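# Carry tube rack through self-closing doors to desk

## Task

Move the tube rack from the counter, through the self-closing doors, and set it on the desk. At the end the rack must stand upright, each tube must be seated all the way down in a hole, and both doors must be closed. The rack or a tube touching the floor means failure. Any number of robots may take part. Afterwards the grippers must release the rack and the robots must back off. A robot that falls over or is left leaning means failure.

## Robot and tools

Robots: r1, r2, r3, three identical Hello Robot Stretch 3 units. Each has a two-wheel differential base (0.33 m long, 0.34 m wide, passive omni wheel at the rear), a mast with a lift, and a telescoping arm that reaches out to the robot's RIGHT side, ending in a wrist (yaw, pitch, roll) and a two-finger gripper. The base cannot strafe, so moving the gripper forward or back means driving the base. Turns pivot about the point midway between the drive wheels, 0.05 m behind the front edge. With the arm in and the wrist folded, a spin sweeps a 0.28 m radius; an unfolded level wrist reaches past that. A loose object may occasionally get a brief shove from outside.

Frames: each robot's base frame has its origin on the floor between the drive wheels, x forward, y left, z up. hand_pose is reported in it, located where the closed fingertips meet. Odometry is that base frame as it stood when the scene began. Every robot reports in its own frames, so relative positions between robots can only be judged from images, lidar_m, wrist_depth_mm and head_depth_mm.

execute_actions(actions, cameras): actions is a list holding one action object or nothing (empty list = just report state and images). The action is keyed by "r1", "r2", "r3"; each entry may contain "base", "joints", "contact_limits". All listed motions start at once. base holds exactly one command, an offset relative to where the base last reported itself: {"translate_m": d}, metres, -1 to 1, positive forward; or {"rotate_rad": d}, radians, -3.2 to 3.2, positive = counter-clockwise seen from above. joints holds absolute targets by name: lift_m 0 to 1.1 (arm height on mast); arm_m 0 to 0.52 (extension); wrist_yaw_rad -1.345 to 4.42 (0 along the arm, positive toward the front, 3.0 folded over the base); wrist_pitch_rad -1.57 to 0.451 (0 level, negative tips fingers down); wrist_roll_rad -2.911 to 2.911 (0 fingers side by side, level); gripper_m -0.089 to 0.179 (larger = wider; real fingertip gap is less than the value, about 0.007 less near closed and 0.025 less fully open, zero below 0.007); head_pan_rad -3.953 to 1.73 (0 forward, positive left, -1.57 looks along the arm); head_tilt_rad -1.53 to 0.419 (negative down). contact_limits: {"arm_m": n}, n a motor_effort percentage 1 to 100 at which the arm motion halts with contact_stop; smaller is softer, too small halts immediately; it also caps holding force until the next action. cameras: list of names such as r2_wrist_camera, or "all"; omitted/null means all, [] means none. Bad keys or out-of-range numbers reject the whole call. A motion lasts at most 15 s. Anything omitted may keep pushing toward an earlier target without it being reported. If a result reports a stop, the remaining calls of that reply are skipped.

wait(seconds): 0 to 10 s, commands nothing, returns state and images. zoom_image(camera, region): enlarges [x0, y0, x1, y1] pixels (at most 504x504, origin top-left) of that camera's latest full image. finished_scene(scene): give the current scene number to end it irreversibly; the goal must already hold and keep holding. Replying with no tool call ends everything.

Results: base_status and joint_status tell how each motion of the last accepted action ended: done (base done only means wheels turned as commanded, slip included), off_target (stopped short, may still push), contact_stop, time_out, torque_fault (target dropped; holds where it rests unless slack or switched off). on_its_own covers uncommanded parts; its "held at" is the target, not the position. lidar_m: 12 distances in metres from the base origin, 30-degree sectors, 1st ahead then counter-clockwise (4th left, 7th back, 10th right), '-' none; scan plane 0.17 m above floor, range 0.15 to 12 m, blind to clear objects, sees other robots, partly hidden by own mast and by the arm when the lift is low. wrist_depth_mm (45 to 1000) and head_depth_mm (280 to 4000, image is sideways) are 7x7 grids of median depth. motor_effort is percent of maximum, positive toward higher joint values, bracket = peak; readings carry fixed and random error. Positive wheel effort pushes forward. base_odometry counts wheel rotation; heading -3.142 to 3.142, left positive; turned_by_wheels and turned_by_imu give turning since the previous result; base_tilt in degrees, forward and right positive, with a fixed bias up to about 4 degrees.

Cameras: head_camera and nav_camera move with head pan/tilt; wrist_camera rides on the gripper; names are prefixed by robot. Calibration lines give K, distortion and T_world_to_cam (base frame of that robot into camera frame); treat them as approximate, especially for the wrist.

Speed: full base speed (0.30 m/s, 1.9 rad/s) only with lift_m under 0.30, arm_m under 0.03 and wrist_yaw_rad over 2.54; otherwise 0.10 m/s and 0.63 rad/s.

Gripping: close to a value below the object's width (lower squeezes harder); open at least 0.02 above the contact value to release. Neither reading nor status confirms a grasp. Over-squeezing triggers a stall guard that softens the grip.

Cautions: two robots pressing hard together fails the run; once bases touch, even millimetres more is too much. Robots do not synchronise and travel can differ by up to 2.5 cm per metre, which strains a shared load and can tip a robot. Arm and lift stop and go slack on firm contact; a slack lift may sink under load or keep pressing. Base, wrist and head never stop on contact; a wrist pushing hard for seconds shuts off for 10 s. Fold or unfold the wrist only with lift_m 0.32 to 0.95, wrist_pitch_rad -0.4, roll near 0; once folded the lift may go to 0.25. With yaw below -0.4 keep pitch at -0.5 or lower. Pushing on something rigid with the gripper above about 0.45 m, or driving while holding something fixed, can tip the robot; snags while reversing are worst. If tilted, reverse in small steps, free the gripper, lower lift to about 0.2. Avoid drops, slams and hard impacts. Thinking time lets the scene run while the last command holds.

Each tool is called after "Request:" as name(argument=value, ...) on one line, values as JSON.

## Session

Request:
execute_actions(actions=[])

Scene clock: 0.00 s.
r1.base_odometry: x=+0.000 y=+0.000 heading=+0.000 (m, m, rad; r1's odometry frame)
r1.turned_by_wheels: +0.000 (rad since the last result)
r1.turned_by_imu: +0.000 (rad since the last result)
r1.base_tilt: forward=+1.0 right=+1.3 (deg)
r1.lidar_m: 0.81 1.19 1.33 1.42 2.09 3.53 2.45 1.84 1.81 0.98 0.76 0.75
r1.head_depth_mm: 715 714 711 711 710 706 702 / 770 771 765 764 760 761 754 / 833 830 828 825 821 821 818 / 909 906 903 898 897 895 889 / 1001 995 991 989 985 975 974 / 1113 1105 1102 1094 1085 1088 1079 / 1246 1239 1229 1224 1223 1216 1209
r1.base_status: not commanded
r1.joint_positions: lift_m=+0.581 arm_m=+0.002 wrist_yaw_rad=+2.931 wrist_pitch_rad=-0.593 wrist_roll_rad=-0.007 gripper_m=+0.037 head_pan_rad=+0.005 head_tilt_rad=-0.024
r1.joint_status: not commanded
r1.motor_effort: left_wheel=-1 right_wheel=+0 lift_m=+40 arm_m=+0 wrist_yaw_rad=+0 wrist_pitch_rad=+6 wrist_roll_rad=+0 gripper_m=+0 head_pan_rad=+1 head_tilt_rad=+2 (%)
r1.hand_pose: x=+0.0204 y=+0.0476 z=+0.5560 quat_wxyz=(+0.277, +0.692, +0.136, +0.653) (m; r1's base frame)
r1.wrist_depth_mm: - - - - - - - / - - - - - - - / - - - - - - - / 961 - 941 957 954 943 956 / 816 829 854 844 850 820 820 / 733 729 - 734 743 736 744 / 652 651 661 669 646 661 665
r2.base_odometry: x=+0.000 y=+0.000 heading=+0.000 (m, m, rad; r2's odometry frame)
r2.turned_by_wheels: +0.000 (rad since the last result)
r2.turned_by_imu: +0.000 (rad since the last result)
r2.base_tilt: forward=-1.6 right=+3.2 (deg)
r2.lidar_m: 3.01 2.56 2.26 2.27 1.30 1.16 1.65 1.00 0.88 0.89 1.06 1.95
r2.head_depth_mm: 2119 2759 2796 2838 2852 2830 2121 / 2102 2846 2891 2929 2974 2968 2092 / 2112 2958 2973 3025 3051 2957 2093 / 2115 3099 3105 3122 3137 3007 2064 / 2115 3186 3252 3283 3294 2964 2074 / 2140 3280 3398 3438 3497 2961 2067 / 2134 3222 3418 3444 3541 2961 2057
r2.base_status: not commanded
r2.joint_positions: lift_m=+0.597 arm_m=+0.003 wrist_yaw_rad=+2.905 wrist_pitch_rad=-0.376 wrist_roll_rad=-0.007 gripper_m=+0.037 head_pan_rad=-0.009 head_tilt_rad=+0.000
r2.joint_status: not commanded
r2.motor_effort: left_wheel=-1 right_wheel=+0 lift_m=+44 arm_m=-1 wrist_yaw_rad=+0 wrist_pitch_rad=+5 wrist_roll_rad=+0 gripper_m=+0 head_pan_rad=+1 head_tilt_rad=+1 (%)
r2.hand_pose: x=+0.0326 y=+0.0752 z=+0.6193 quat_wxyz=(+0.214, +0.703, +0.050, +0.677) (m; r2's base frame)
r2.wrist_depth_mm: - - - - - - - / - - - - - - - / - - - - - - - / - - - - - - - / 991 - - - - - - / 842 - 842 883 936 925 927 / 728 750 772 772 800 799 802
r3.base_odometry: x=+0.000 y=+0.000 heading=+0.000 (m, m, rad; r3's odometry frame)
r3.turned_by_wheels: +0.000 (rad since the last result)
r3.turned_by_imu: +0.000 (rad since the last result)
r3.base_tilt: forward=+0.1 right=+0.0 (deg)
r3.lidar_m: 1.04 0.80 0.78 0.82 1.17 1.31 1.83 1.98 2.36 2.56 2.16 2.50
r3.head_depth_mm: 2049 2869 2890 2880 2942 2854 2271 / 2050 2351 2322 2264 2217 2182 2105 / 1858 1828 1806 1783 1780 1737 1696 / 1527 1509 1488 1473 1440 1441 1424 / 1281 1265 1258 1248 1235 1225 1214 / 1115 1112 1099 1086 1076 1064 1054 / 984 977 967 959 951 946 934
r3.base_status: not commanded
r3.joint_positions: lift_m=+0.485 arm_m=-0.003 wrist_yaw_rad=+2.886 wrist_pitch_rad=-0.489 wrist_roll_rad=+0.000 gripper_m=+0.037 head_pan_rad=-0.018 head_tilt_rad=-0.022
r3.joint_status: not commanded
r3.motor_effort: left_wheel=+0 right_wheel=+0 lift_m=+33 arm_m=-1 wrist_yaw_rad=+0 wrist_pitch_rad=+8 wrist_roll_rad=+1 gripper_m=+0 head_pan_rad=+1 head_tilt_rad=+2 (%)
r3.hand_pose: x=+0.0332 y=+0.0654 z=+0.4824 quat_wxyz=(+0.258, +0.702, +0.083, +0.659) (m; r3's base frame)
r3.wrist_depth_mm: - 910 826 775 697 673 618 / - - 962 857 770 718 665 / - - - 960 824 776 734 / 948 - 967 967 909 847 787 / 796 - 811 808 840 832 815 / 676 665 - 691 714 715 716 / 597 596 609 607 593 631 620
pictures: r1_head_camera (sideways: a quarter turn clockwise sets it upright), r1_nav_camera (sideways: a quarter turn counterclockwise sets it upright), r1_wrist_camera, r2_head_camera (sideways: a quarter turn clockwise sets it upright), r2_nav_camera (sideways: a quarter turn counterclockwise sets it upright), r2_wrist_camera, r3_head_camera (sideways: a quarter turn clockwise sets it upright), r3_nav_camera (sideways: a quarter turn counterclockwise sets it upright), r3_wrist_camera
camera_calibration (this result's frames):
r1_head_camera: T_world_to_cam=[[-0.0100343, -0.00182182, -0.999948, 1.32224], [-0.0437454, 0.999042, -0.00138119, 0.0113197], [0.998992, 0.0437293, -0.0101044, -0.0369872], [0, 0, 0, 1]] pos_world=[0.0507128, -0.00728258, 1.32181]
r1_nav_camera: T_world_to_cam=[[-0.0231812, 0.0623079, 0.997788, -1.25976], [0.0542451, -0.996507, 0.0634882, -0.0294644], [0.998259, 0.0555968, 0.0197203, -0.0778101], [0, 0, 0, 1]] pos_world=[0.0500702, 0.0534572, 1.26037]
r1_wrist_camera: T_world_to_cam=[[0.969806, -0.243863, -0.00282178, -0.0091766], [-0.172537, -0.677884, -0.714636, 0.465044], [0.17236, 0.693544, -0.699491, 0.516877], [0, 0, 0, 1]] pos_world=[0.0000478999, -0.0454685, 0.693862]
r2_head_camera: T_world_to_cam=[[-0.0374046, -0.0162135, -0.999169, 1.31946], [-0.00749673, 0.999845, -0.0159438, 0.0219152], [0.999272, 0.00689413, -0.0375204, -0.00317304], [0, 0, 0, 1]] pos_world=[0.052689, -0.000496894, 1.31859]
r2_nav_camera: T_world_to_cam=[[-0.02587, -0.0284844, 0.999259, -1.26109], [-0.0298814, -0.999125, -0.0292541, 0.0917817], [0.999219, -0.0306161, 0.0249962, -0.0808475], [0, 0, 0, 1]] pos_world=[0.0509026, 0.053305, 1.26486]
r2_wrist_camera: T_world_to_cam=[[0.96783, -0.243614, 0.0628987, -0.0586982], [-0.079596, -0.533609, -0.841977, 0.591419], [0.238681, 0.809885, -0.535834, 0.427577], [0, 0, 0, 1]] pos_world=[0.00183006, -0.0450009, 0.730764]
r3_head_camera: T_world_to_cam=[[-0.0295776, 0.0365479, -0.998894, 1.3244], [0.0594474, 0.997627, 0.0347413, -0.051574], [0.997793, -0.0583541, -0.0316801, -0.00844858], [0, 0, 0, 1]] pos_world=[0.0506686, 0.0025543, 1.32446]
r3_nav_camera: T_world_to_cam=[[0.0767706, -0.041391, 0.996189, -1.24864], [0.0267691, -0.998692, -0.0435579, 0.109301], [0.996689, 0.030011, -0.0755622, 0.0449799], [0, 0, 0, 1]] pos_world=[0.0481021, 0.0561259, 1.25204]
r3_wrist_camera: T_world_to_cam=[[0.962624, -0.270265, 0.0176776, -0.0238806], [-0.15059, -0.588334, -0.794472, 0.461665], [0.225118, 0.762116, -0.607043, 0.403111], [0, 0, 0, 1]] pos_world=[0.00176255, -0.0420581, 0.611908]
Images, in order (width x height): r1_head_camera 896x504, r1_nav_camera 672x504, r1_wrist_camera 644x364, r2_head_camera 896x504, r2_nav_camera 672x504, r2_wrist_camera 644x364, r3_head_camera 896x504, r3_nav_camera 672x504, r3_wrist_camera 644x364.

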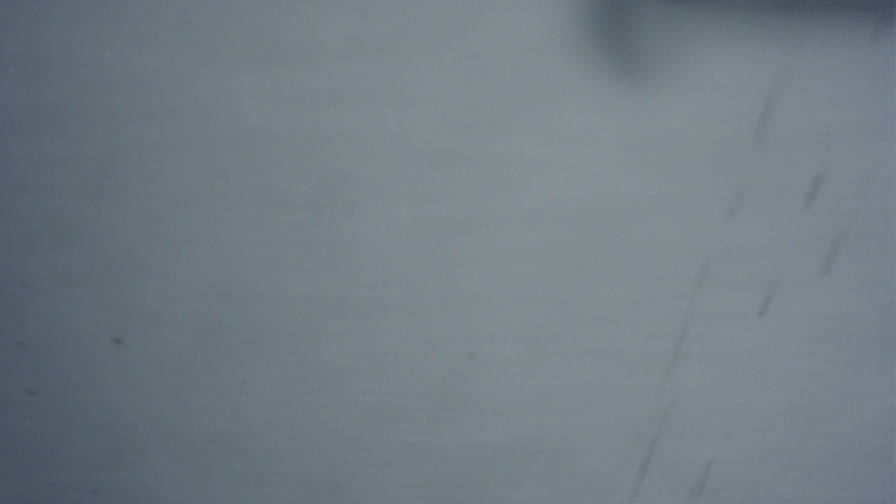

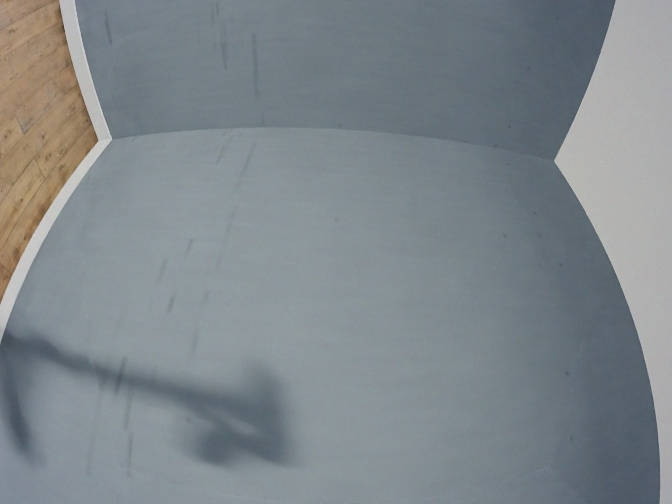

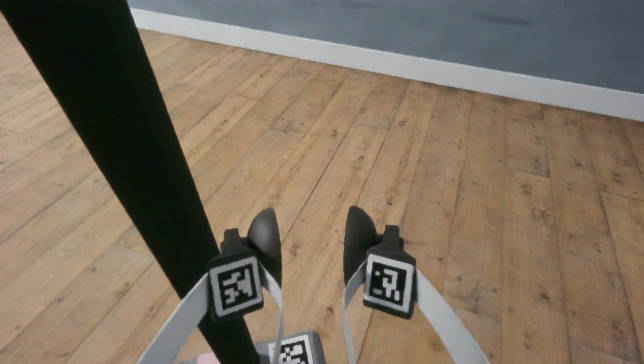

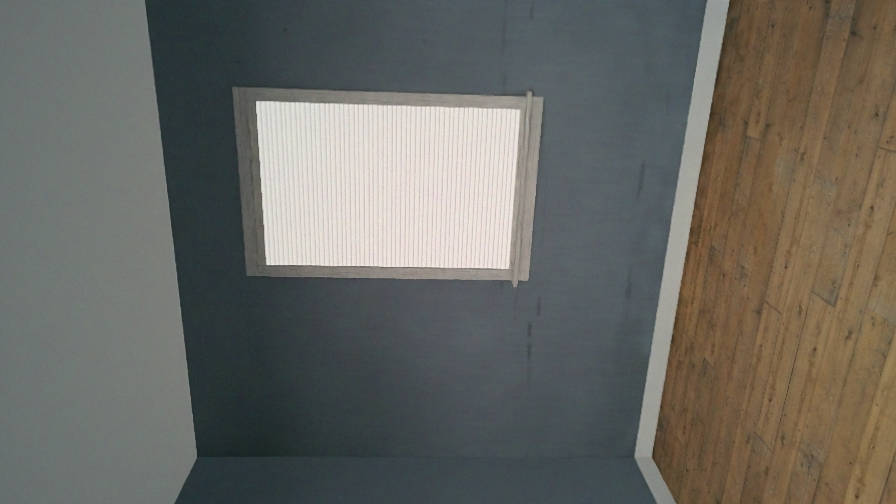

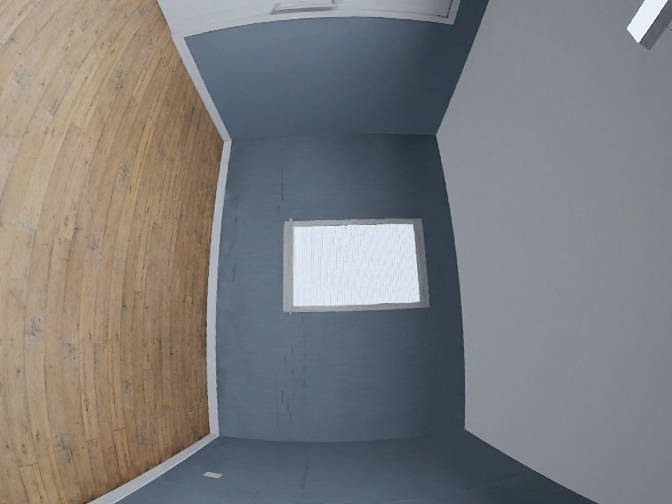

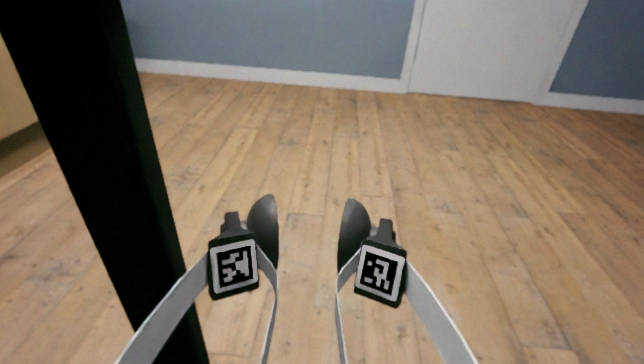

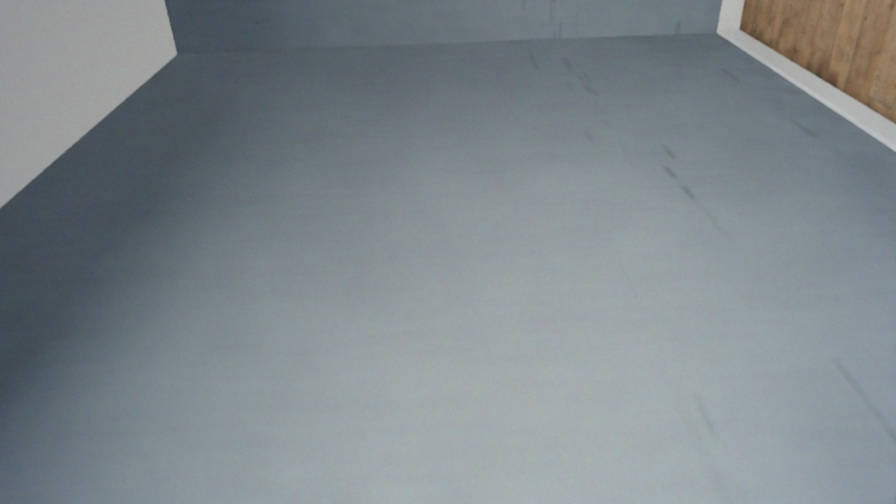

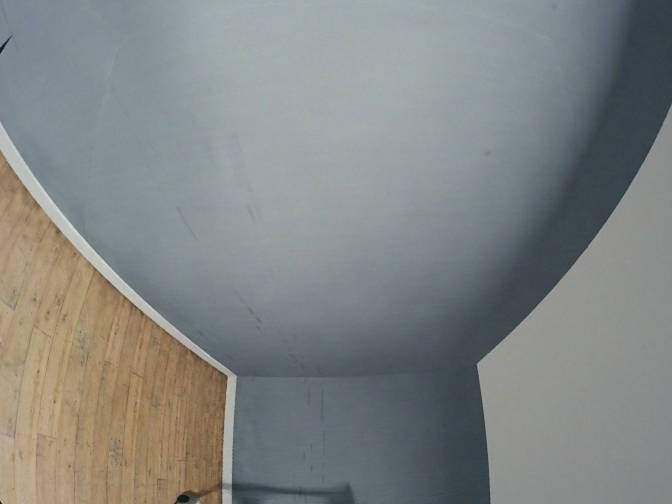

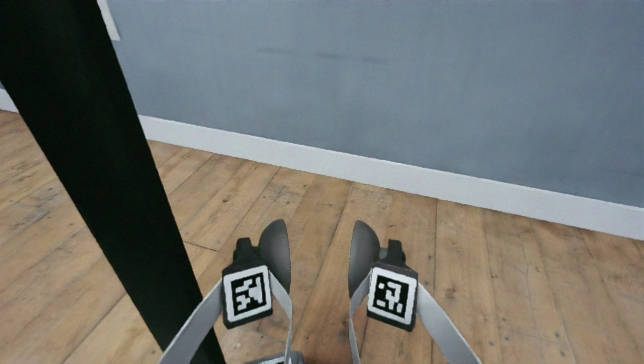

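Request:
execute_actions(actions=[{"r1":{"joints":{"head_pan_rad":-3.14,"head_tilt_rad":-0.5,"wrist_yaw_rad":3.3,"wrist_pitch_rad":-0.4,"gripper_m":0,"lift_m":0.4}},"r3":{"joints":{"head_pan_rad":-2.4,"head_tilt_rad":-0.5,"wrist_yaw_rad":3.3,"wrist_pitch_rad":-0.4,"gripper_m":0,"lift_m":0.4}},"r2":{"joints":{"head_pan_rad":1.7,"head_tilt_rad":-0.5,"lift_m":0.94}}}], cameras=["r1_nav_camera","r2_nav_camera","r3_nav_camera"])

Scene clock: 4.63 s.
r1.base_odometry: x=+0.000 y=+0.000 heading=+0.000 (m, m, rad; r1's odometry frame)
r1.turned_by_wheels: +0.000 (rad since the last result)
r1.turned_by_imu: -0.001 (rad since the last result)
r1.base_tilt: forward=+1.0 right=+1.3 (deg)
r1.lidar_m: 0.81 1.19 1.33 1.42 2.09 3.52 2.45 1.84 1.81 0.98 0.77 0.75
r1.head_depth_mm: 3528 3807 - 3024 2094 1607 1301 / 3604 3916 - 3003 2087 1600 1303 / 2958 3256 3719 2966 2092 1596 1298 / 2582 2807 3086 2993 2104 1609 1304 / 2263 2491 2690 2823 2088 1601 1301 / 2102 2281 2423 2582 2076 1609 1298 / 1886 2024 2164 2349 2089 1598 1300
r1.base_status: not commanded
r1.joint_positions: lift_m=+0.400 arm_m=+0.002 wrist_yaw_rad=+3.298 wrist_pitch_rad=-0.419 wrist_roll_rad=-0.007 gripper_m=+0.000 head_pan_rad=-3.133 head_tilt_rad=-0.494
r1.joint_status: all done
r1.motor_effort: left_wheel=-1(1) right_wheel=+0(0) lift_m=+35(36) arm_m=+0(0) wrist_yaw_rad=+2(3) wrist_pitch_rad=+9(10) wrist_roll_rad=+1(1) gripper_m=-2(80) head_pan_rad=-3(45) head_tilt_rad=-4(36) (%)
r1.hand_pose: x=-0.0563 y=+0.0747 z=+0.4126 quat_wxyz=(+0.092, +0.675, +0.201, +0.704) (m; r1's base frame)
r1.wrist_depth_mm: - - - - - - - / - - - - - - - / - - - - - - - / 909 913 903 885 903 905 900 / 743 744 745 - 742 740 743 / 636 631 634 - 631 634 632 / 552 553 567 573 550 548 551
r2.base_odometry: x=+0.000 y=+0.000 heading=+0.000 (m, m, rad; r2's odometry frame)
r2.turned_by_wheels: +0.000 (rad since the last result)
r2.turned_by_imu: +0.000 (rad since the last result)
r2.base_tilt: forward=-1.6 right=+3.3 (deg)
r2.lidar_m: 3.01 2.55 2.27 2.27 1.30 1.16 1.65 1.00 0.89 0.89 1.06 1.94
r2.head_depth_mm: 1878 2051 2230 2344 1906 1514 1278 / 1975 2153 2342 2475 1885 1528 1275 / 2054 2224 2486 2484 1874 1521 1278 / 2171 2365 2617 2532 1886 1529 1279 / 2303 2411 2072 2243 - - - / 2327 2343 1769 1954 - - - / 2182 - - - - - -
r2.base_status: not commanded
r2.joint_positions: lift_m=+0.940 arm_m=+0.003 wrist_yaw_rad=+2.905 wrist_pitch_rad=-0.377 wrist_roll_rad=-0.007 gripper_m=+0.037 head_pan_rad=+1.693 head_tilt_rad=-0.494
r2.joint_status: all done
r2.motor_effort: left_wheel=-1(1) right_wheel=+0(0) lift_m=+48(50) arm_m=-1(1) wrist_yaw_rad=+0(0) wrist_pitch_rad=+5(5) wrist_roll_rad=+0(0) gripper_m=+0(1) head_pan_rad=+3(34) head_tilt_rad=-2(31) (%)
r2.hand_pose: x=+0.0325 y=+0.0751 z=+0.9618 quat_wxyz=(+0.214, +0.703, +0.051, +0.677) (m; r2's base frame)
r2.wrist_depth_mm: - - - - - - - / - - - - - - - / - - - - - - - / - - - - - - - / - - - - - - - / - - - - - - - / - - - - - - -
r3.base_odometry: x=+0.000 y=+0.000 heading=+0.000 (m, m, rad; r3's odometry frame)
r3.turned_by_wheels: +0.000 (rad since the last result)
r3.turned_by_imu: +0.001 (rad since the last result)
r3.base_tilt: forward=+0.1 right=+0.0 (deg)
r3.lidar_m: 1.04 0.79 0.78 0.82 1.18 1.31 1.84 1.98 2.36 2.57 2.16 2.49
r3.head_depth_mm: 2331 2481 2789 2847 2064 1632 1363 / 2253 2448 2718 2861 2094 1642 1360 / 2200 2351 2560 2705 2116 1649 1350 / 2137 2305 2506 2693 2114 1644 1360 / 2079 2247 2445 2621 2091 1663 1371 / 1998 2169 2354 2532 2111 1667 1367 / 1972 2124 2273 2535 2140 1664 1366
r3.base_status: not commanded
r3.joint_positions: lift_m=+0.400 arm_m=-0.003 wrist_yaw_rad=+3.298 wrist_pitch_rad=-0.421 wrist_roll_rad=+0.000 gripper_m=+0.000 head_pan_rad=-2.393 head_tilt_rad=-0.494
r3.joint_status: all done
r3.motor_effort: left_wheel=+1(0) right_wheel=+0(1) lift_m=+28(28) arm_m=-1(1) wrist_yaw_rad=+2(2) wrist_pitch_rad=+11(11) wrist_roll_rad=+1(0) gripper_m=-2(87) head_pan_rad=-3(51) head_tilt_rad=-4(37) (%)
r3.hand_pose: x=-0.0560 y=+0.0790 z=+0.4123 quat_wxyz=(+0.094, +0.677, +0.201, +0.701) (m; r3's base frame)
r3.wrist_depth_mm: - - - - 815 679 583 / - - - 983 869 714 630 / - - - - 930 764 646 / 910 923 917 939 909 814 684 / 736 753 761 - 775 785 717 / 619 627 634 - 641 646 661 / 542 539 563 553 559 555 564
pictures: r1_nav_camera (sideways: a quarter turn counterclockwise sets it upright), r2_nav_camera (sideways: a quarter turn counterclockwise sets it upright), r3_nav_camera (sideways: a quarter turn counterclockwise sets it upright)
camera_calibration (this result's frames):
r1_nav_camera: T_world_to_cam=[[-0.431206, -0.0662228, 0.89982, -1.12913], [-0.0812708, 0.9961, 0.0343625, 0.00931121], [-0.898586, -0.0583118, -0.434906, 0.525504], [0, 0, 0, 1]] pos_world=[-0.0139208, -0.053406, 1.24424]
r2_nav_camera: T_world_to_cam=[[-0.0264332, 0.451195, 0.892034, -1.12087], [0.995864, 0.0894768, -0.0157479, 0.0679263], [-0.0869217, 0.887928, -0.451694, 0.546237], [0, 0, 0, 1]] pos_world=[-0.0497936, 0.014633, 1.24765]
r3_nav_camera: T_world_to_cam=[[-0.409433, -0.325923, 0.852138, -1.05756], [-0.694255, 0.717288, -0.0592279, 0.134068], [-0.591925, -0.615851, -0.519955, 0.633034], [0, 0, 0, 1]] pos_world=[0.0347861, -0.0509935, 1.23828]
Images, in order (width x height): r1_nav_camera 672x504, r2_nav_camera 672x504, r3_nav_camera 672x504.

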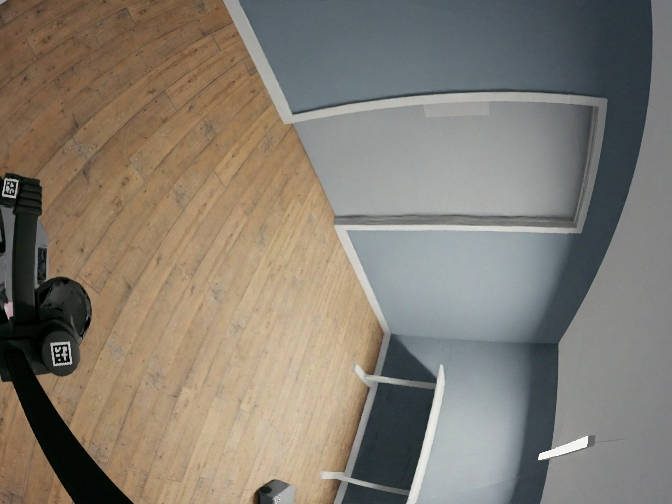

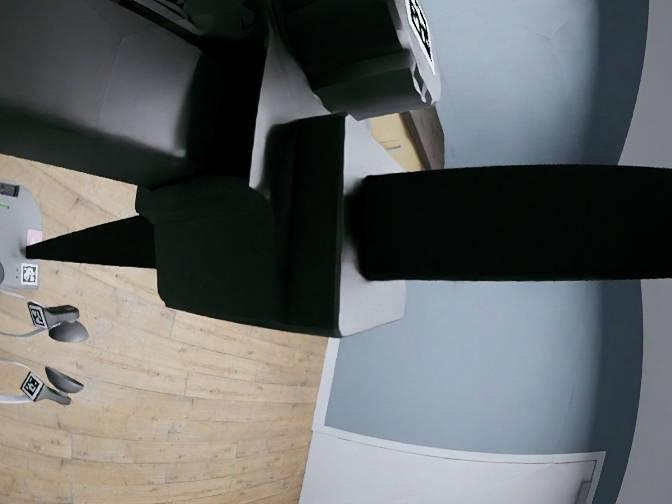

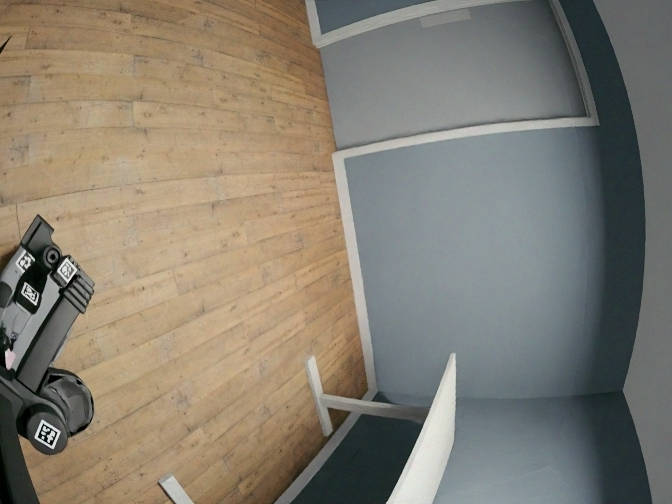

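Request:
execute_actions(actions=[{"r1":{"base":{"rotate_rad":0.363},"joints":{"lift_m":0.28,"head_pan_rad":-1.57,"head_tilt_rad":-1.0}},"r3":{"base":{"rotate_rad":-1.9},"joints":{"lift_m":0.28,"head_pan_rad":0,"head_tilt_rad":-0.8}},"r2":{"base":{"rotate_rad":-1.3},"joints":{"head_pan_rad":-1.57,"wrist_yaw_rad":1.57}}}], cameras=["r2_nav_camera","r2_head_camera"])

Request:
execute_actions(actions=[{"r1":{"base":{"translate_m":-1.0}}}], cameras=[])

Request:
execute_actions(actions=[{"r1":{"base":{"translate_m":-0.86}}}], cameras=[])

Request:
execute_actions(actions=[{"r1":{"base":{"rotate_rad":-0.99}}}], cameras=["r1_nav_camera","r3_nav_camera"])

Scene clock: 9.67 s.
r1.base_odometry: x=+0.000 y=+0.000 heading=+0.363 (m, m, rad; r1's odometry frame)
r1.turned_by_wheels: +0.363 (rad since the last result)
r1.turned_by_imu: +0.362 (rad since the last result)
r1.base_tilt: forward=+0.9 right=+1.3 (deg)
r1.lidar_m: 1.00 1.32 1.35 1.77 2.22 2.75 1.92 1.81 1.14 0.80 0.75 0.77
r1.head_depth_mm: 1005 1265 1687 1572 1375 1213 1086 / 923 1131 1461 1583 1377 1216 1121 / 852 1027 1296 1547 1381 1230 - / 792 943 1151 1480 1379 1249 - / 742 867 1051 1330 1389 1220 1097 / 693 807 960 1190 1359 1229 1098 / 653 755 886 1080 1307 1224 1090
r1.base_status: done
r1.joint_positions: lift_m=+0.280 arm_m=+0.002 wrist_yaw_rad=+3.298 wrist_pitch_rad=-0.418 wrist_roll_rad=-0.007 gripper_m=+0.000 head_pan_rad=-1.577 head_tilt_rad=-0.988
r1.joint_status: all done
r1.motor_effort: left_wheel=-3(8) right_wheel=+2(4) lift_m=+35(36) arm_m=+0(0) wrist_yaw_rad=+2(2) wrist_pitch_rad=+9(9) wrist_roll_rad=+1(1) gripper_m=-2(2) head_pan_rad=+4(46) head_tilt_rad=-7(40) (%)
r1.hand_pose: x=-0.0563 y=+0.0748 z=+0.2928 quat_wxyz=(+0.092, +0.675, +0.201, +0.704) (m; r1's base frame)
r1.wrist_depth_mm: - - - - - - - / - - - - - - - / 902 891 901 898 906 891 889 / 711 708 697 702 706 705 700 / 574 578 578 - 579 583 576 / 493 506 - - 507 485 493 / 435 - - - - 425 426
r2.base_odometry: x=+0.000 y=+0.000 heading=-1.300 (m, m, rad; r2's odometry frame)
r2.turned_by_wheels: -1.300 (rad since the last result)
r2.turned_by_imu: -1.315 (rad since the last result)
r2.base_tilt: forward=-1.6 right=+3.2 (deg)
r2.lidar_m: 0.94 1.34 2.98 3.05 2.30 2.26 1.54 1.18 1.16 1.19 0.91 0.89
r2.head_depth_mm: 1554 1658 1829 1977 1859 - - / 1594 1754 1912 2135 1884 1626 - / 1420 1580 1764 2032 1891 1622 - / 1248 1359 1507 1678 1784 1524 1285 / 1100 1189 1298 1428 1572 1524 1289 / 984 1059 1147 1244 1361 1446 1355 / 902 954 1023 1100 1200 1309 -
r2.base_status: done
r2.joint_positions: lift_m=+0.940 arm_m=+0.003 wrist_yaw_rad=+1.572 wrist_pitch_rad=-0.377 wrist_roll_rad=-0.007 gripper_m=+0.037 head_pan_rad=-1.563 head_tilt_rad=-0.494
r2.joint_status: all done
r2.motor_effort: left_wheel=+1(5) right_wheel=-4(9) lift_m=+48(48) arm_m=-1(1) wrist_yaw_rad=-3(3) wrist_pitch_rad=+5(5) wrist_roll_rad=+0(0) gripper_m=+1(1) head_pan_rad=-3(37) head_tilt_rad=-4(3) (%)
r2.hand_pose: x=+0.2080 y=-0.1476 z=+0.9618 quat_wxyz=(+0.586, +0.584, -0.395, +0.400) (m; r2's base frame)
r2.wrist_depth_mm: - - 948 805 687 605 534 / - - - 870 737 634 556 / - - - 940 790 680 589 / - - - - 842 723 628 / - - - - 910 771 673 / - - - - 966 833 712 / - - - - - 913 763
r3.base_odometry: x=+0.000 y=+0.000 heading=-1.900 (m, m, rad; r3's odometry frame)
r3.turned_by_wheels: -1.900 (rad since the last result)
r3.turned_by_imu: -1.872 (rad since the last result)
r3.base_tilt: forward=+0.2 right=+0.1 (deg)
r3.lidar_m: 2.36 2.76 2.15 1.57 0.90 0.78 0.78 0.90 1.57 1.31 1.98 2.36
r3.head_depth_mm: 2040 2280 2295 1861 1561 1335 1171 / 2082 2365 2294 1849 1558 1339 1174 / 2129 2441 2322 1842 1554 1334 1176 / 2210 2522 2313 1857 1557 1344 1172 / 2304 2631 2292 1857 1563 1339 1176 / 2347 2685 2314 1871 1553 1344 1175 / 2380 2727 2282 1853 1567 1341 1165
r3.base_status: done
r3.joint_positions: lift_m=+0.280 arm_m=-0.003 wrist_yaw_rad=+3.298 wrist_pitch_rad=-0.420 wrist_roll_rad=+0.000 gripper_m=+0.000 head_pan_rad=-0.007 head_tilt_rad=-0.791
r3.joint_status: all done
r3.motor_effort: left_wheel=+2(9) right_wheel=-4(10) lift_m=+27(28) arm_m=-1(2) wrist_yaw_rad=+2(2) wrist_pitch_rad=+10(11) wrist_roll_rad=+0(1) gripper_m=-3(2) head_pan_rad=+5(47) head_tilt_rad=-6(32) (%)
r3.hand_pose: x=-0.0561 y=+0.0790 z=+0.2924 quat_wxyz=(+0.093, +0.677, +0.201, +0.701) (m; r3's base frame)
r3.wrist_depth_mm: 624 783 - - - - - / 637 814 - - - - - / 664 829 959 983 - - - / 666 713 739 757 751 756 769 / 572 576 590 - 601 604 611 / 484 501 - - 518 510 514 / 420 - - - 428 430 434
pictures: r2_head_camera (sideways: a quarter turn clockwise sets it upright), r2_nav_camera (sideways: a quarter turn counterclockwise sets it upright)
camera_calibration (this result's frames):
r2_head_camera: T_world_to_cam=[[-0.0204933, 0.506542, -0.861972, 1.14013], [0.99954, 0.029676, -0.00632475, 0.00324204], [0.0223761, -0.861704, -0.506917, 0.61371], [0, 0, 0, 1]] pos_world=[0.00639212, -0.0487845, 1.29388]
r2_nav_camera: T_world_to_cam=[[-0.0251875, -0.451582, 0.891874, -1.12067], [-0.999572, 0.0246729, -0.0157365, 0.0800836], [-0.0148988, -0.891889, -0.45201, 0.546207], [0, 0, 0, 1]] pos_world=[0.0599603, -0.020892, 1.24764]
Images, in order (width x height): r2_head_camera 896x504, r2_nav_camera 672x504.

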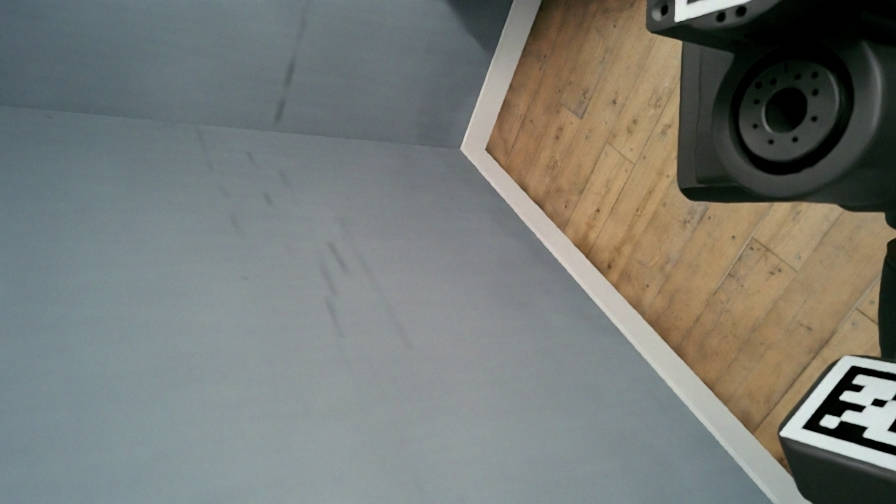

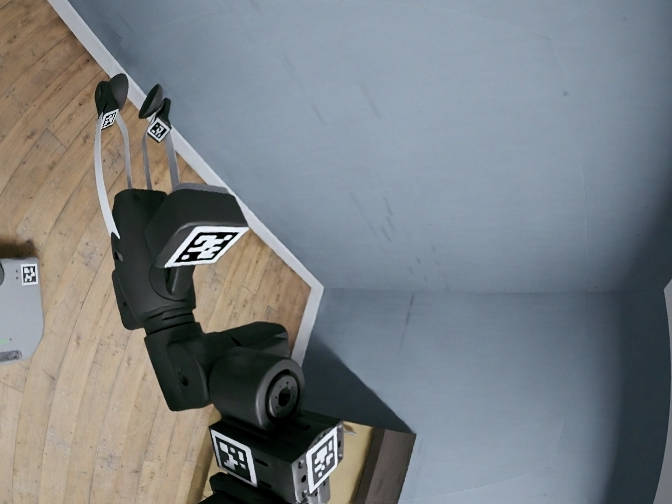

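Scene clock: 14.60 s.
r1.base_odometry: x=-0.935 y=-0.355 heading=+0.363 (m, m, rad; r1's odometry frame)
r1.turned_by_wheels: +0.000 (rad since the last result)
r1.turned_by_imu: +0.003 (rad since the last result)
r1.base_tilt: forward=+0.9 right=+1.3 (deg)
r1.lidar_m: 1.74 2.15 2.20 2.15 2.95 1.59 1.11 0.98 1.01 1.32 1.31 1.33
r1.head_depth_mm: 1100 1245 1410 1530 1364 1214 1087 / 1249 1412 1640 1584 1378 1219 1126 / 1425 1665 1815 1582 1386 1234 - / 1394 1670 1831 1595 1382 1245 - / 1319 1538 1778 1593 1375 1223 1095 / 1219 1431 1717 1586 1386 1218 1099 / 1159 1335 1576 1590 1384 1227 1100
r1.base_status: done
r1.joint_positions: lift_m=+0.280 arm_m=+0.002 wrist_yaw_rad=+3.299 wrist_pitch_rad=-0.418 wrist_roll_rad=-0.007 gripper_m=+0.000 head_pan_rad=-1.577 head_tilt_rad=-0.988
r1.joint_status: not commanded
r1.motor_effort: left_wheel=-3(11) right_wheel=+2(3) lift_m=+36(36) arm_m=+0(0) wrist_yaw_rad=+2(2) wrist_pitch_rad=+9(9) wrist_roll_rad=+0(0) gripper_m=-2(2) head_pan_rad=+4(4) head_tilt_rad=-7(7) (%)
r1.hand_pose: x=-0.0565 y=+0.0747 z=+0.2928 quat_wxyz=(+0.091, +0.675, +0.201, +0.704) (m; r1's base frame)
r1.wrist_depth_mm: - - - - - - - / - - - - - - - / 888 888 895 906 889 888 893 / 705 701 713 703 708 698 694 / 588 576 579 - 580 583 579 / 489 506 - - 508 488 491 / 435 - - - - 428 424
r2.base_odometry: x=+0.000 y=+0.000 heading=-1.300 (m, m, rad; r2's odometry frame)
r2.turned_by_wheels: +0.000 (rad since the last result)
r2.turned_by_imu: +0.000 (rad since the last result)
r2.base_tilt: forward=-1.6 right=+3.2 (deg)
r2.lidar_m: 0.93 1.33 2.99 3.04 2.31 2.27 1.54 1.19 1.16 1.19 0.91 0.88
r2.head_depth_mm: 1550 1665 1798 1978 1885 - - / 1606 1750 1947 2117 1887 1646 - / 1407 1571 1766 2016 1878 1617 - / 1239 1348 1489 1682 1777 1525 1272 / 1101 1186 1304 1435 1587 1521 1297 / 989 1058 1141 1247 1358 1445 1360 / 900 962 1027 1100 1202 1305 -
r2.base_status: not commanded
r2.joint_positions: lift_m=+0.940 arm_m=+0.003 wrist_yaw_rad=+1.572 wrist_pitch_rad=-0.377 wrist_roll_rad=-0.007 gripper_m=+0.037 head_pan_rad=-1.563 head_tilt_rad=-0.494
r2.joint_status: not commanded
r2.motor_effort: left_wheel=+2(1) right_wheel=-4(3) lift_m=+48(48) arm_m=-1(1) wrist_yaw_rad=-3(3) wrist_pitch_rad=+5(5) wrist_roll_rad=+0(0) gripper_m=+1(0) head_pan_rad=-3(3) head_tilt_rad=-3(3) (%)
r2.hand_pose: x=+0.2080 y=-0.1476 z=+0.9618 quat_wxyz=(+0.586, +0.584, -0.395, +0.400) (m; r2's base frame)
r2.wrist_depth_mm: - - 961 821 689 601 529 / - - - 875 734 627 562 / - - - 942 791 669 595 / - - - - 865 728 634 / - - - - 891 777 661 / - - - - 953 831 717 / - - - - - 901 751
r3.base_odometry: x=+0.000 y=+0.000 heading=-1.900 (m, m, rad; r3's odometry frame)
r3.turned_by_wheels: +0.000 (rad since the last result)
r3.turned_by_imu: +0.001 (rad since the last result)
r3.base_tilt: forward=+0.1 right=+0.0 (deg)
r3.lidar_m: 2.35 2.04 2.99 1.57 0.90 0.78 0.78 0.90 1.56 1.31 1.98 2.36
r3.head_depth_mm: 2034 2308 2320 1872 1557 1343 1173 / 2068 2324 2296 1841 1540 1333 1172 / 2119 2384 2310 1872 1555 1340 1178 / 2222 2539 2307 1886 1560 1341 1174 / 2291 2611 2281 1865 1554 1328 1177 / 2349 2691 2330 1861 1560 1333 1173 / 2364 2679 2295 1864 1567 1355 1174
r3.base_status: not commanded
r3.joint_positions: lift_m=+0.280 arm_m=-0.003 wrist_yaw_rad=+3.298 wrist_pitch_rad=-0.420 wrist_roll_rad=+0.000 gripper_m=+0.000 head_pan_rad=-0.007 head_tilt_rad=-0.791
r3.joint_status: not commanded
r3.motor_effort: left_wheel=+2(2) right_wheel=-3(3) lift_m=+28(28) arm_m=-1(1) wrist_yaw_rad=+2(2) wrist_pitch_rad=+10(11) wrist_roll_rad=+0(1) gripper_m=-2(2) head_pan_rad=+4(5) head_tilt_rad=-6(6) (%)
r3.hand_pose: x=-0.0561 y=+0.0790 z=+0.2924 quat_wxyz=(+0.093, +0.677, +0.201, +0.701) (m; r3's base frame)
r3.wrist_depth_mm: 615 786 - - - - - / 643 795 - - - - - / 655 821 942 974 - - - / 654 719 723 743 751 759 772 / 578 580 586 - 599 607 610 / 489 502 - - 519 504 511 / 417 - - - 430 434 432
pictures: none
No camera images: the call's "cameras" was empty. Leave "cameras" out to get every camera's image.

Scene clock: 19.17 s.
r1.base_odometry: x=-1.739 y=-0.660 heading=+0.363 (m, m, rad; r1's odometry frame)
r1.turned_by_wheels: +0.000 (rad since the last result)
r1.turned_by_imu: +0.003 (rad since the last result)
r1.base_tilt: forward=+1.0 right=+1.3 (deg)
r1.lidar_m: 2.38 2.87 2.39 3.03 1.35 0.52 0.36 0.34 0.33 0.35 0.86 1.81
r1.head_depth_mm: - 312 392 514 635 777 1004 / 314 352 404 503 740 1022 1124 / 367 426 506 617 808 1183 - / 429 514 636 832 1205 1239 - / 520 647 850 1247 1382 1226 1091 / 656 869 1286 1553 1382 1225 1093 / 892 1336 1825 1592 1385 1229 1097
r1.base_status: done
r1.joint_positions: lift_m=+0.280 arm_m=+0.002 wrist_yaw_rad=+3.299 wrist_pitch_rad=-0.418 wrist_roll_rad=-0.007 gripper_m=+0.000 head_pan_rad=-1.577 head_tilt_rad=-0.988
r1.joint_status: not commanded
r1.motor_effort: left_wheel=-3(11) right_wheel=+1(4) lift_m=+36(36) arm_m=+0(0) wrist_yaw_rad=+1(1) wrist_pitch_rad=+9(9) wrist_roll_rad=+0(1) gripper_m=-2(2) head_pan_rad=+3(3) head_tilt_rad=-7(8) (%)
r1.hand_pose: x=-0.0565 y=+0.0747 z=+0.2928 quat_wxyz=(+0.091, +0.675, +0.201, +0.704) (m; r1's base frame)
r1.wrist_depth_mm: 834 - - - - - - / 679 - - - - - - / 695 900 895 893 902 891 890 / 686 700 709 697 702 706 699 / 579 583 585 - 578 569 573 / 492 507 - - 504 488 489 / 435 - - - - 428 426
r2.base_odometry: x=+0.000 y=+0.000 heading=-1.300 (m, m, rad; r2's odometry frame)
r2.turned_by_wheels: +0.000 (rad since the last result)
r2.turned_by_imu: +0.000 (rad since the last result)
r2.base_tilt: forward=-1.6 right=+3.2 (deg)
r2.lidar_m: 0.93 1.33 3.00 3.06 2.31 2.27 1.54 1.18 1.16 1.19 0.91 0.89
r2.head_depth_mm: 1528 1655 1795 1969 1884 - - / 1604 1751 1927 2130 1899 1635 - / 1417 1564 1775 2029 1893 1615 - / 1240 1357 1507 1663 1792 1530 1276 / 1103 1194 1298 1427 1585 1527 1294 / 985 1057 1147 1243 1361 1445 1349 / 897 951 1023 1100 1193 1310 -
r2.base_status: not commanded
r2.joint_positions: lift_m=+0.940 arm_m=+0.003 wrist_yaw_rad=+1.572 wrist_pitch_rad=-0.377 wrist_roll_rad=-0.007 gripper_m=+0.037 head_pan_rad=-1.563 head_tilt_rad=-0.494
r2.joint_status: not commanded
r2.motor_effort: left_wheel=+2(2) right_wheel=-3(4) lift_m=+48(48) arm_m=-1(1) wrist_yaw_rad=-3(3) wrist_pitch_rad=+5(5) wrist_roll_rad=+0(0) gripper_m=+0(1) head_pan_rad=-2(2) head_tilt_rad=-3(4) (%)
r2.hand_pose: x=+0.2080 y=-0.1476 z=+0.9618 quat_wxyz=(+0.586, +0.584, -0.395, +0.400) (m; r2's base frame)
r2.wrist_depth_mm: - - 970 818 689 603 532 / - - - 855 721 637 570 / - - - 960 799 671 595 / - - - - 856 723 623 / - - - - 916 783 669 / - - - - 949 850 716 / - - - - - 903 769
r3.base_odometry: x=+0.000 y=+0.000 heading=-1.900 (m, m, rad; r3's odometry frame)
r3.turned_by_wheels: +0.000 (rad since the last result)
r3.turned_by_imu: +0.001 (rad since the last result)
r3.base_tilt: forward=+0.1 right=+0.1 (deg)
r3.lidar_m: 2.32 2.39 3.00 1.57 0.90 0.78 0.78 0.90 1.56 1.31 1.98 2.36
r3.head_depth_mm: 2062 2323 2307 1851 1548 1332 1167 / 2085 2347 2285 1867 1547 1330 1165 / 2112 2400 2322 1851 1545 1340 1176 / 2242 2531 2295 1863 1564 1337 1175 / 2292 2617 2311 1857 1568 1337 1170 / 2311 2613 2318 1852 1558 1333 1171 / 2318 2456 2293 1860 1539 1337 1179
r3.base_status: not commanded
r3.joint_positions: lift_m=+0.280 arm_m=-0.003 wrist_yaw_rad=+3.298 wrist_pitch_rad=-0.420 wrist_roll_rad=+0.000 gripper_m=+0.000 head_pan_rad=-0.007 head_tilt_rad=-0.791
r3.joint_status: not commanded
r3.motor_effort: left_wheel=+2(2) right_wheel=-3(3) lift_m=+28(27) arm_m=-1(2) wrist_yaw_rad=+2(2) wrist_pitch_rad=+11(10) wrist_roll_rad=+0(1) gripper_m=-2(3) head_pan_rad=+5(4) head_tilt_rad=-6(6) (%)
r3.hand_pose: x=-0.0561 y=+0.0790 z=+0.2924 quat_wxyz=(+0.093, +0.677, +0.201, +0.701) (m; r3's base frame)
r3.wrist_depth_mm: 620 776 - - - - - / 630 809 - - - - - / 659 814 956 989 - - - / 659 715 734 751 743 755 772 / 581 588 588 - 602 603 610 / 487 505 - - 521 505 506 / 417 - - - 434 433 434
pictures: none
No camera images: the call's "cameras" was empty. Leave "cameras" out to get every camera's image.

Scene clock: 20.97 s.
r1.base_odometry: x=-1.739 y=-0.660 heading=-0.627 (m, m, rad; r1's odometry frame)
r1.turned_by_wheels: -0.990 (rad since the last result)
r1.turned_by_imu: -0.987 (rad since the last result)
r1.base_tilt: forward=+0.9 right=+1.3 (deg)
r1.lidar_m: 1.07 1.85 2.53 2.86 2.99 3.04 1.04 0.48 0.35 0.34 0.34 0.37
r1.head_depth_mm: 288 326 401 520 738 1164 1093 / 289 327 403 523 743 1170 1128 / 290 329 404 525 748 1181 - / 290 330 406 528 753 1187 - / 290 331 407 530 758 1181 1088 / 292 330 407 532 719 1027 1091 / 291 331 408 503 608 1039 1098
r1.base_status: done
r1.joint_positions: lift_m=+0.280 arm_m=+0.002 wrist_yaw_rad=+3.299 wrist_pitch_rad=-0.418 wrist_roll_rad=-0.007 gripper_m=+0.000 head_pan_rad=-1.577 head_tilt_rad=-0.988
r1.joint_status: not commanded
r1.motor_effort: left_wheel=+1(9) right_wheel=-2(5) lift_m=+36(36) arm_m=+0(0) wrist_yaw_rad=+1(1) wrist_pitch_rad=+9(9) wrist_roll_rad=+1(0) gripper_m=-2(2) head_pan_rad=+4(3) head_tilt_rad=-8(7) (%)
r1.hand_pose: x=-0.0565 y=+0.0747 z=+0.2928 quat_wxyz=(+0.091, +0.675, +0.201, +0.704) (m; r1's base frame)
r1.wrist_depth_mm: - - - - - - - / - - - - - - - / 900 893 911 908 889 881 875 / 705 702 708 709 701 692 702 / 576 575 579 - 582 577 582 / 490 509 - - 501 490 488 / 438 - - - - 426 427
r2.base_odometry: x=+0.000 y=+0.000 heading=-1.300 (m, m, rad; r2's odometry frame)
r2.turned_by_wheels: +0.000 (rad since the last result)
r2.turned_by_imu: +0.000 (rad since the last result)
r2.base_tilt: forward=-1.6 right=+3.2 (deg)
r2.lidar_m: 0.94 1.33 2.99 3.05 2.31 2.27 1.55 1.18 1.16 1.19 0.90 0.89
r2.head_depth_mm: 1552 1661 1813 1977 1899 - - / 1606 1742 1940 2138 1892 1643 - / 1421 1581 1774 2000 1903 1604 - / 1239 1354 1495 1687 1795 1528 1278 / 1099 1193 1297 1419 1582 1521 1292 / 986 1060 1143 1244 1360 1443 1360 / 897 950 1028 1101 1192 1309 -
r2.base_status: not commanded
r2.joint_positions: lift_m=+0.940 arm_m=+0.003 wrist_yaw_rad=+1.572 wrist_pitch_rad=-0.377 wrist_roll_rad=-0.007 gripper_m=+0.037 head_pan_rad=-1.563 head_tilt_rad=-0.494
r2.joint_status: not commanded
r2.motor_effort: left_wheel=+2(2) right_wheel=-4(4) lift_m=+48(48) arm_m=-1(1) wrist_yaw_rad=-3(3) wrist_pitch_rad=+5(5) wrist_roll_rad=+0(0) gripper_m=+0(0) head_pan_rad=-2(2) head_tilt_rad=-3(3) (%)
r2.hand_pose: x=+0.2080 y=-0.1476 z=+0.9618 quat_wxyz=(+0.586, +0.584, -0.395, +0.400) (m; r2's base frame)
r2.wrist_depth_mm: - - 967 803 692 604 533 / - - - 869 740 638 559 / - - - 977 794 680 591 / - - - - 844 724 634 / - - - - 893 785 667 / - - - - 957 830 716 / - - - - - 912 768
r3.base_odometry: x=+0.000 y=+0.000 heading=-1.900 (m, m, rad; r3's odometry frame)
r3.turned_by_wheels: +0.000 (rad since the last result)
r3.turned_by_imu: +0.001 (rad since the last result)
r3.base_tilt: forward=+0.1 right=+0.0 (deg)
r3.lidar_m: 2.36 2.25 3.00 1.57 0.90 0.78 0.78 0.90 1.56 1.31 1.98 2.35
r3.head_depth_mm: 2033 2303 2290 1853 1545 1334 1162 / 2077 2340 2299 1878 1562 1333 1162 / 2133 2402 2348 1855 1550 1338 1168 / 2223 2504 2295 1879 1566 1338 1176 / 2279 2648 2311 1857 1554 1335 1179 / 2357 2614 2307 1868 1553 1341 1168 / 2378 2384 2306 1846 1559 1342 1177
r3.base_status: not commanded
r3.joint_positions: lift_m=+0.280 arm_m=-0.003 wrist_yaw_rad=+3.298 wrist_pitch_rad=-0.420 wrist_roll_rad=+0.000 gripper_m=+0.000 head_pan_rad=-0.007 head_tilt_rad=-0.791
r3.joint_status: not commanded
r3.motor_effort: left_wheel=+2(1) right_wheel=-3(3) lift_m=+27(28) arm_m=-1(2) wrist_yaw_rad=+2(2) wrist_pitch_rad=+11(10) wrist_roll_rad=+0(0) gripper_m=-2(2) head_pan_rad=+4(5) head_tilt_rad=-6(6) (%)
r3.hand_pose: x=-0.0561 y=+0.0790 z=+0.2924 quat_wxyz=(+0.093, +0.677, +0.201, +0.701) (m; r3's base frame)
r3.wrist_depth_mm: 619 779 - - - - - / 642 826 - - - - - / 671 837 956 974 - - - / 660 728 717 733 754 753 756 / 574 578 597 - 600 608 615 / 488 504 - - 519 503 509 / 415 - - - 433 430 435
pictures: r1_nav_camera (sideways: a quarter turn counterclockwise sets it upright), r3_nav_camera (sideways: a quarter turn counterclockwise sets it upright)
camera_calibration (this result's frames):
r1_nav_camera: T_world_to_cam=[[0.0577962, -0.807294, 0.587312, -0.724776], [-0.997219, -0.0744089, -0.00414508, 0.065041], [0.0470476, -0.585439, -0.80935, 1.00681], [0, 0, 0, 1]] pos_world=[0.0593813, 0.00915933, 1.2408]
r3_nav_camera: T_world_to_cam=[[0.747856, -0.0452264, 0.662318, -0.817201], [-0.00495245, -0.998029, -0.0625584, 0.134176], [0.663842, 0.0435046, -0.746606, 0.920203], [0, 0, 0, 1]] pos_world=[0.000943923, 0.0569189, 1.23667]
Images, in order (width x height): r1_nav_camera 672x504, r3_nav_camera 672x504.

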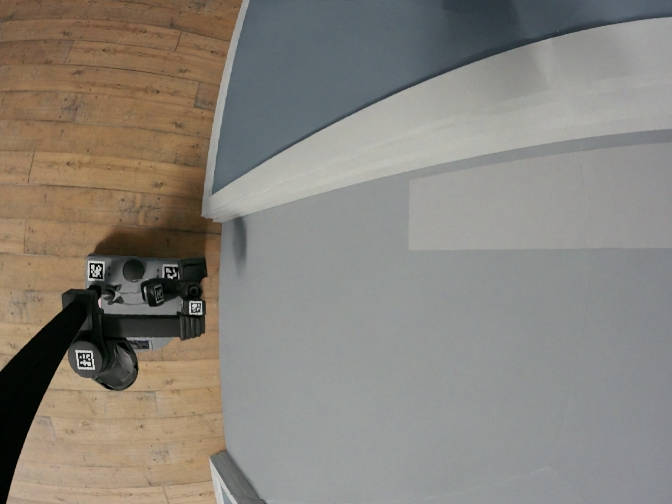

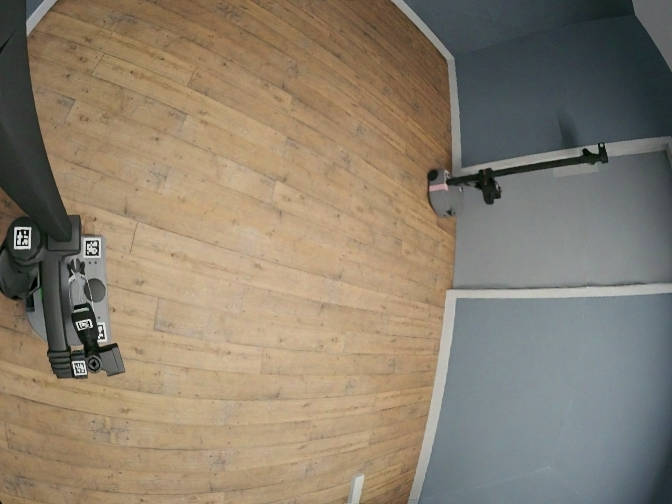

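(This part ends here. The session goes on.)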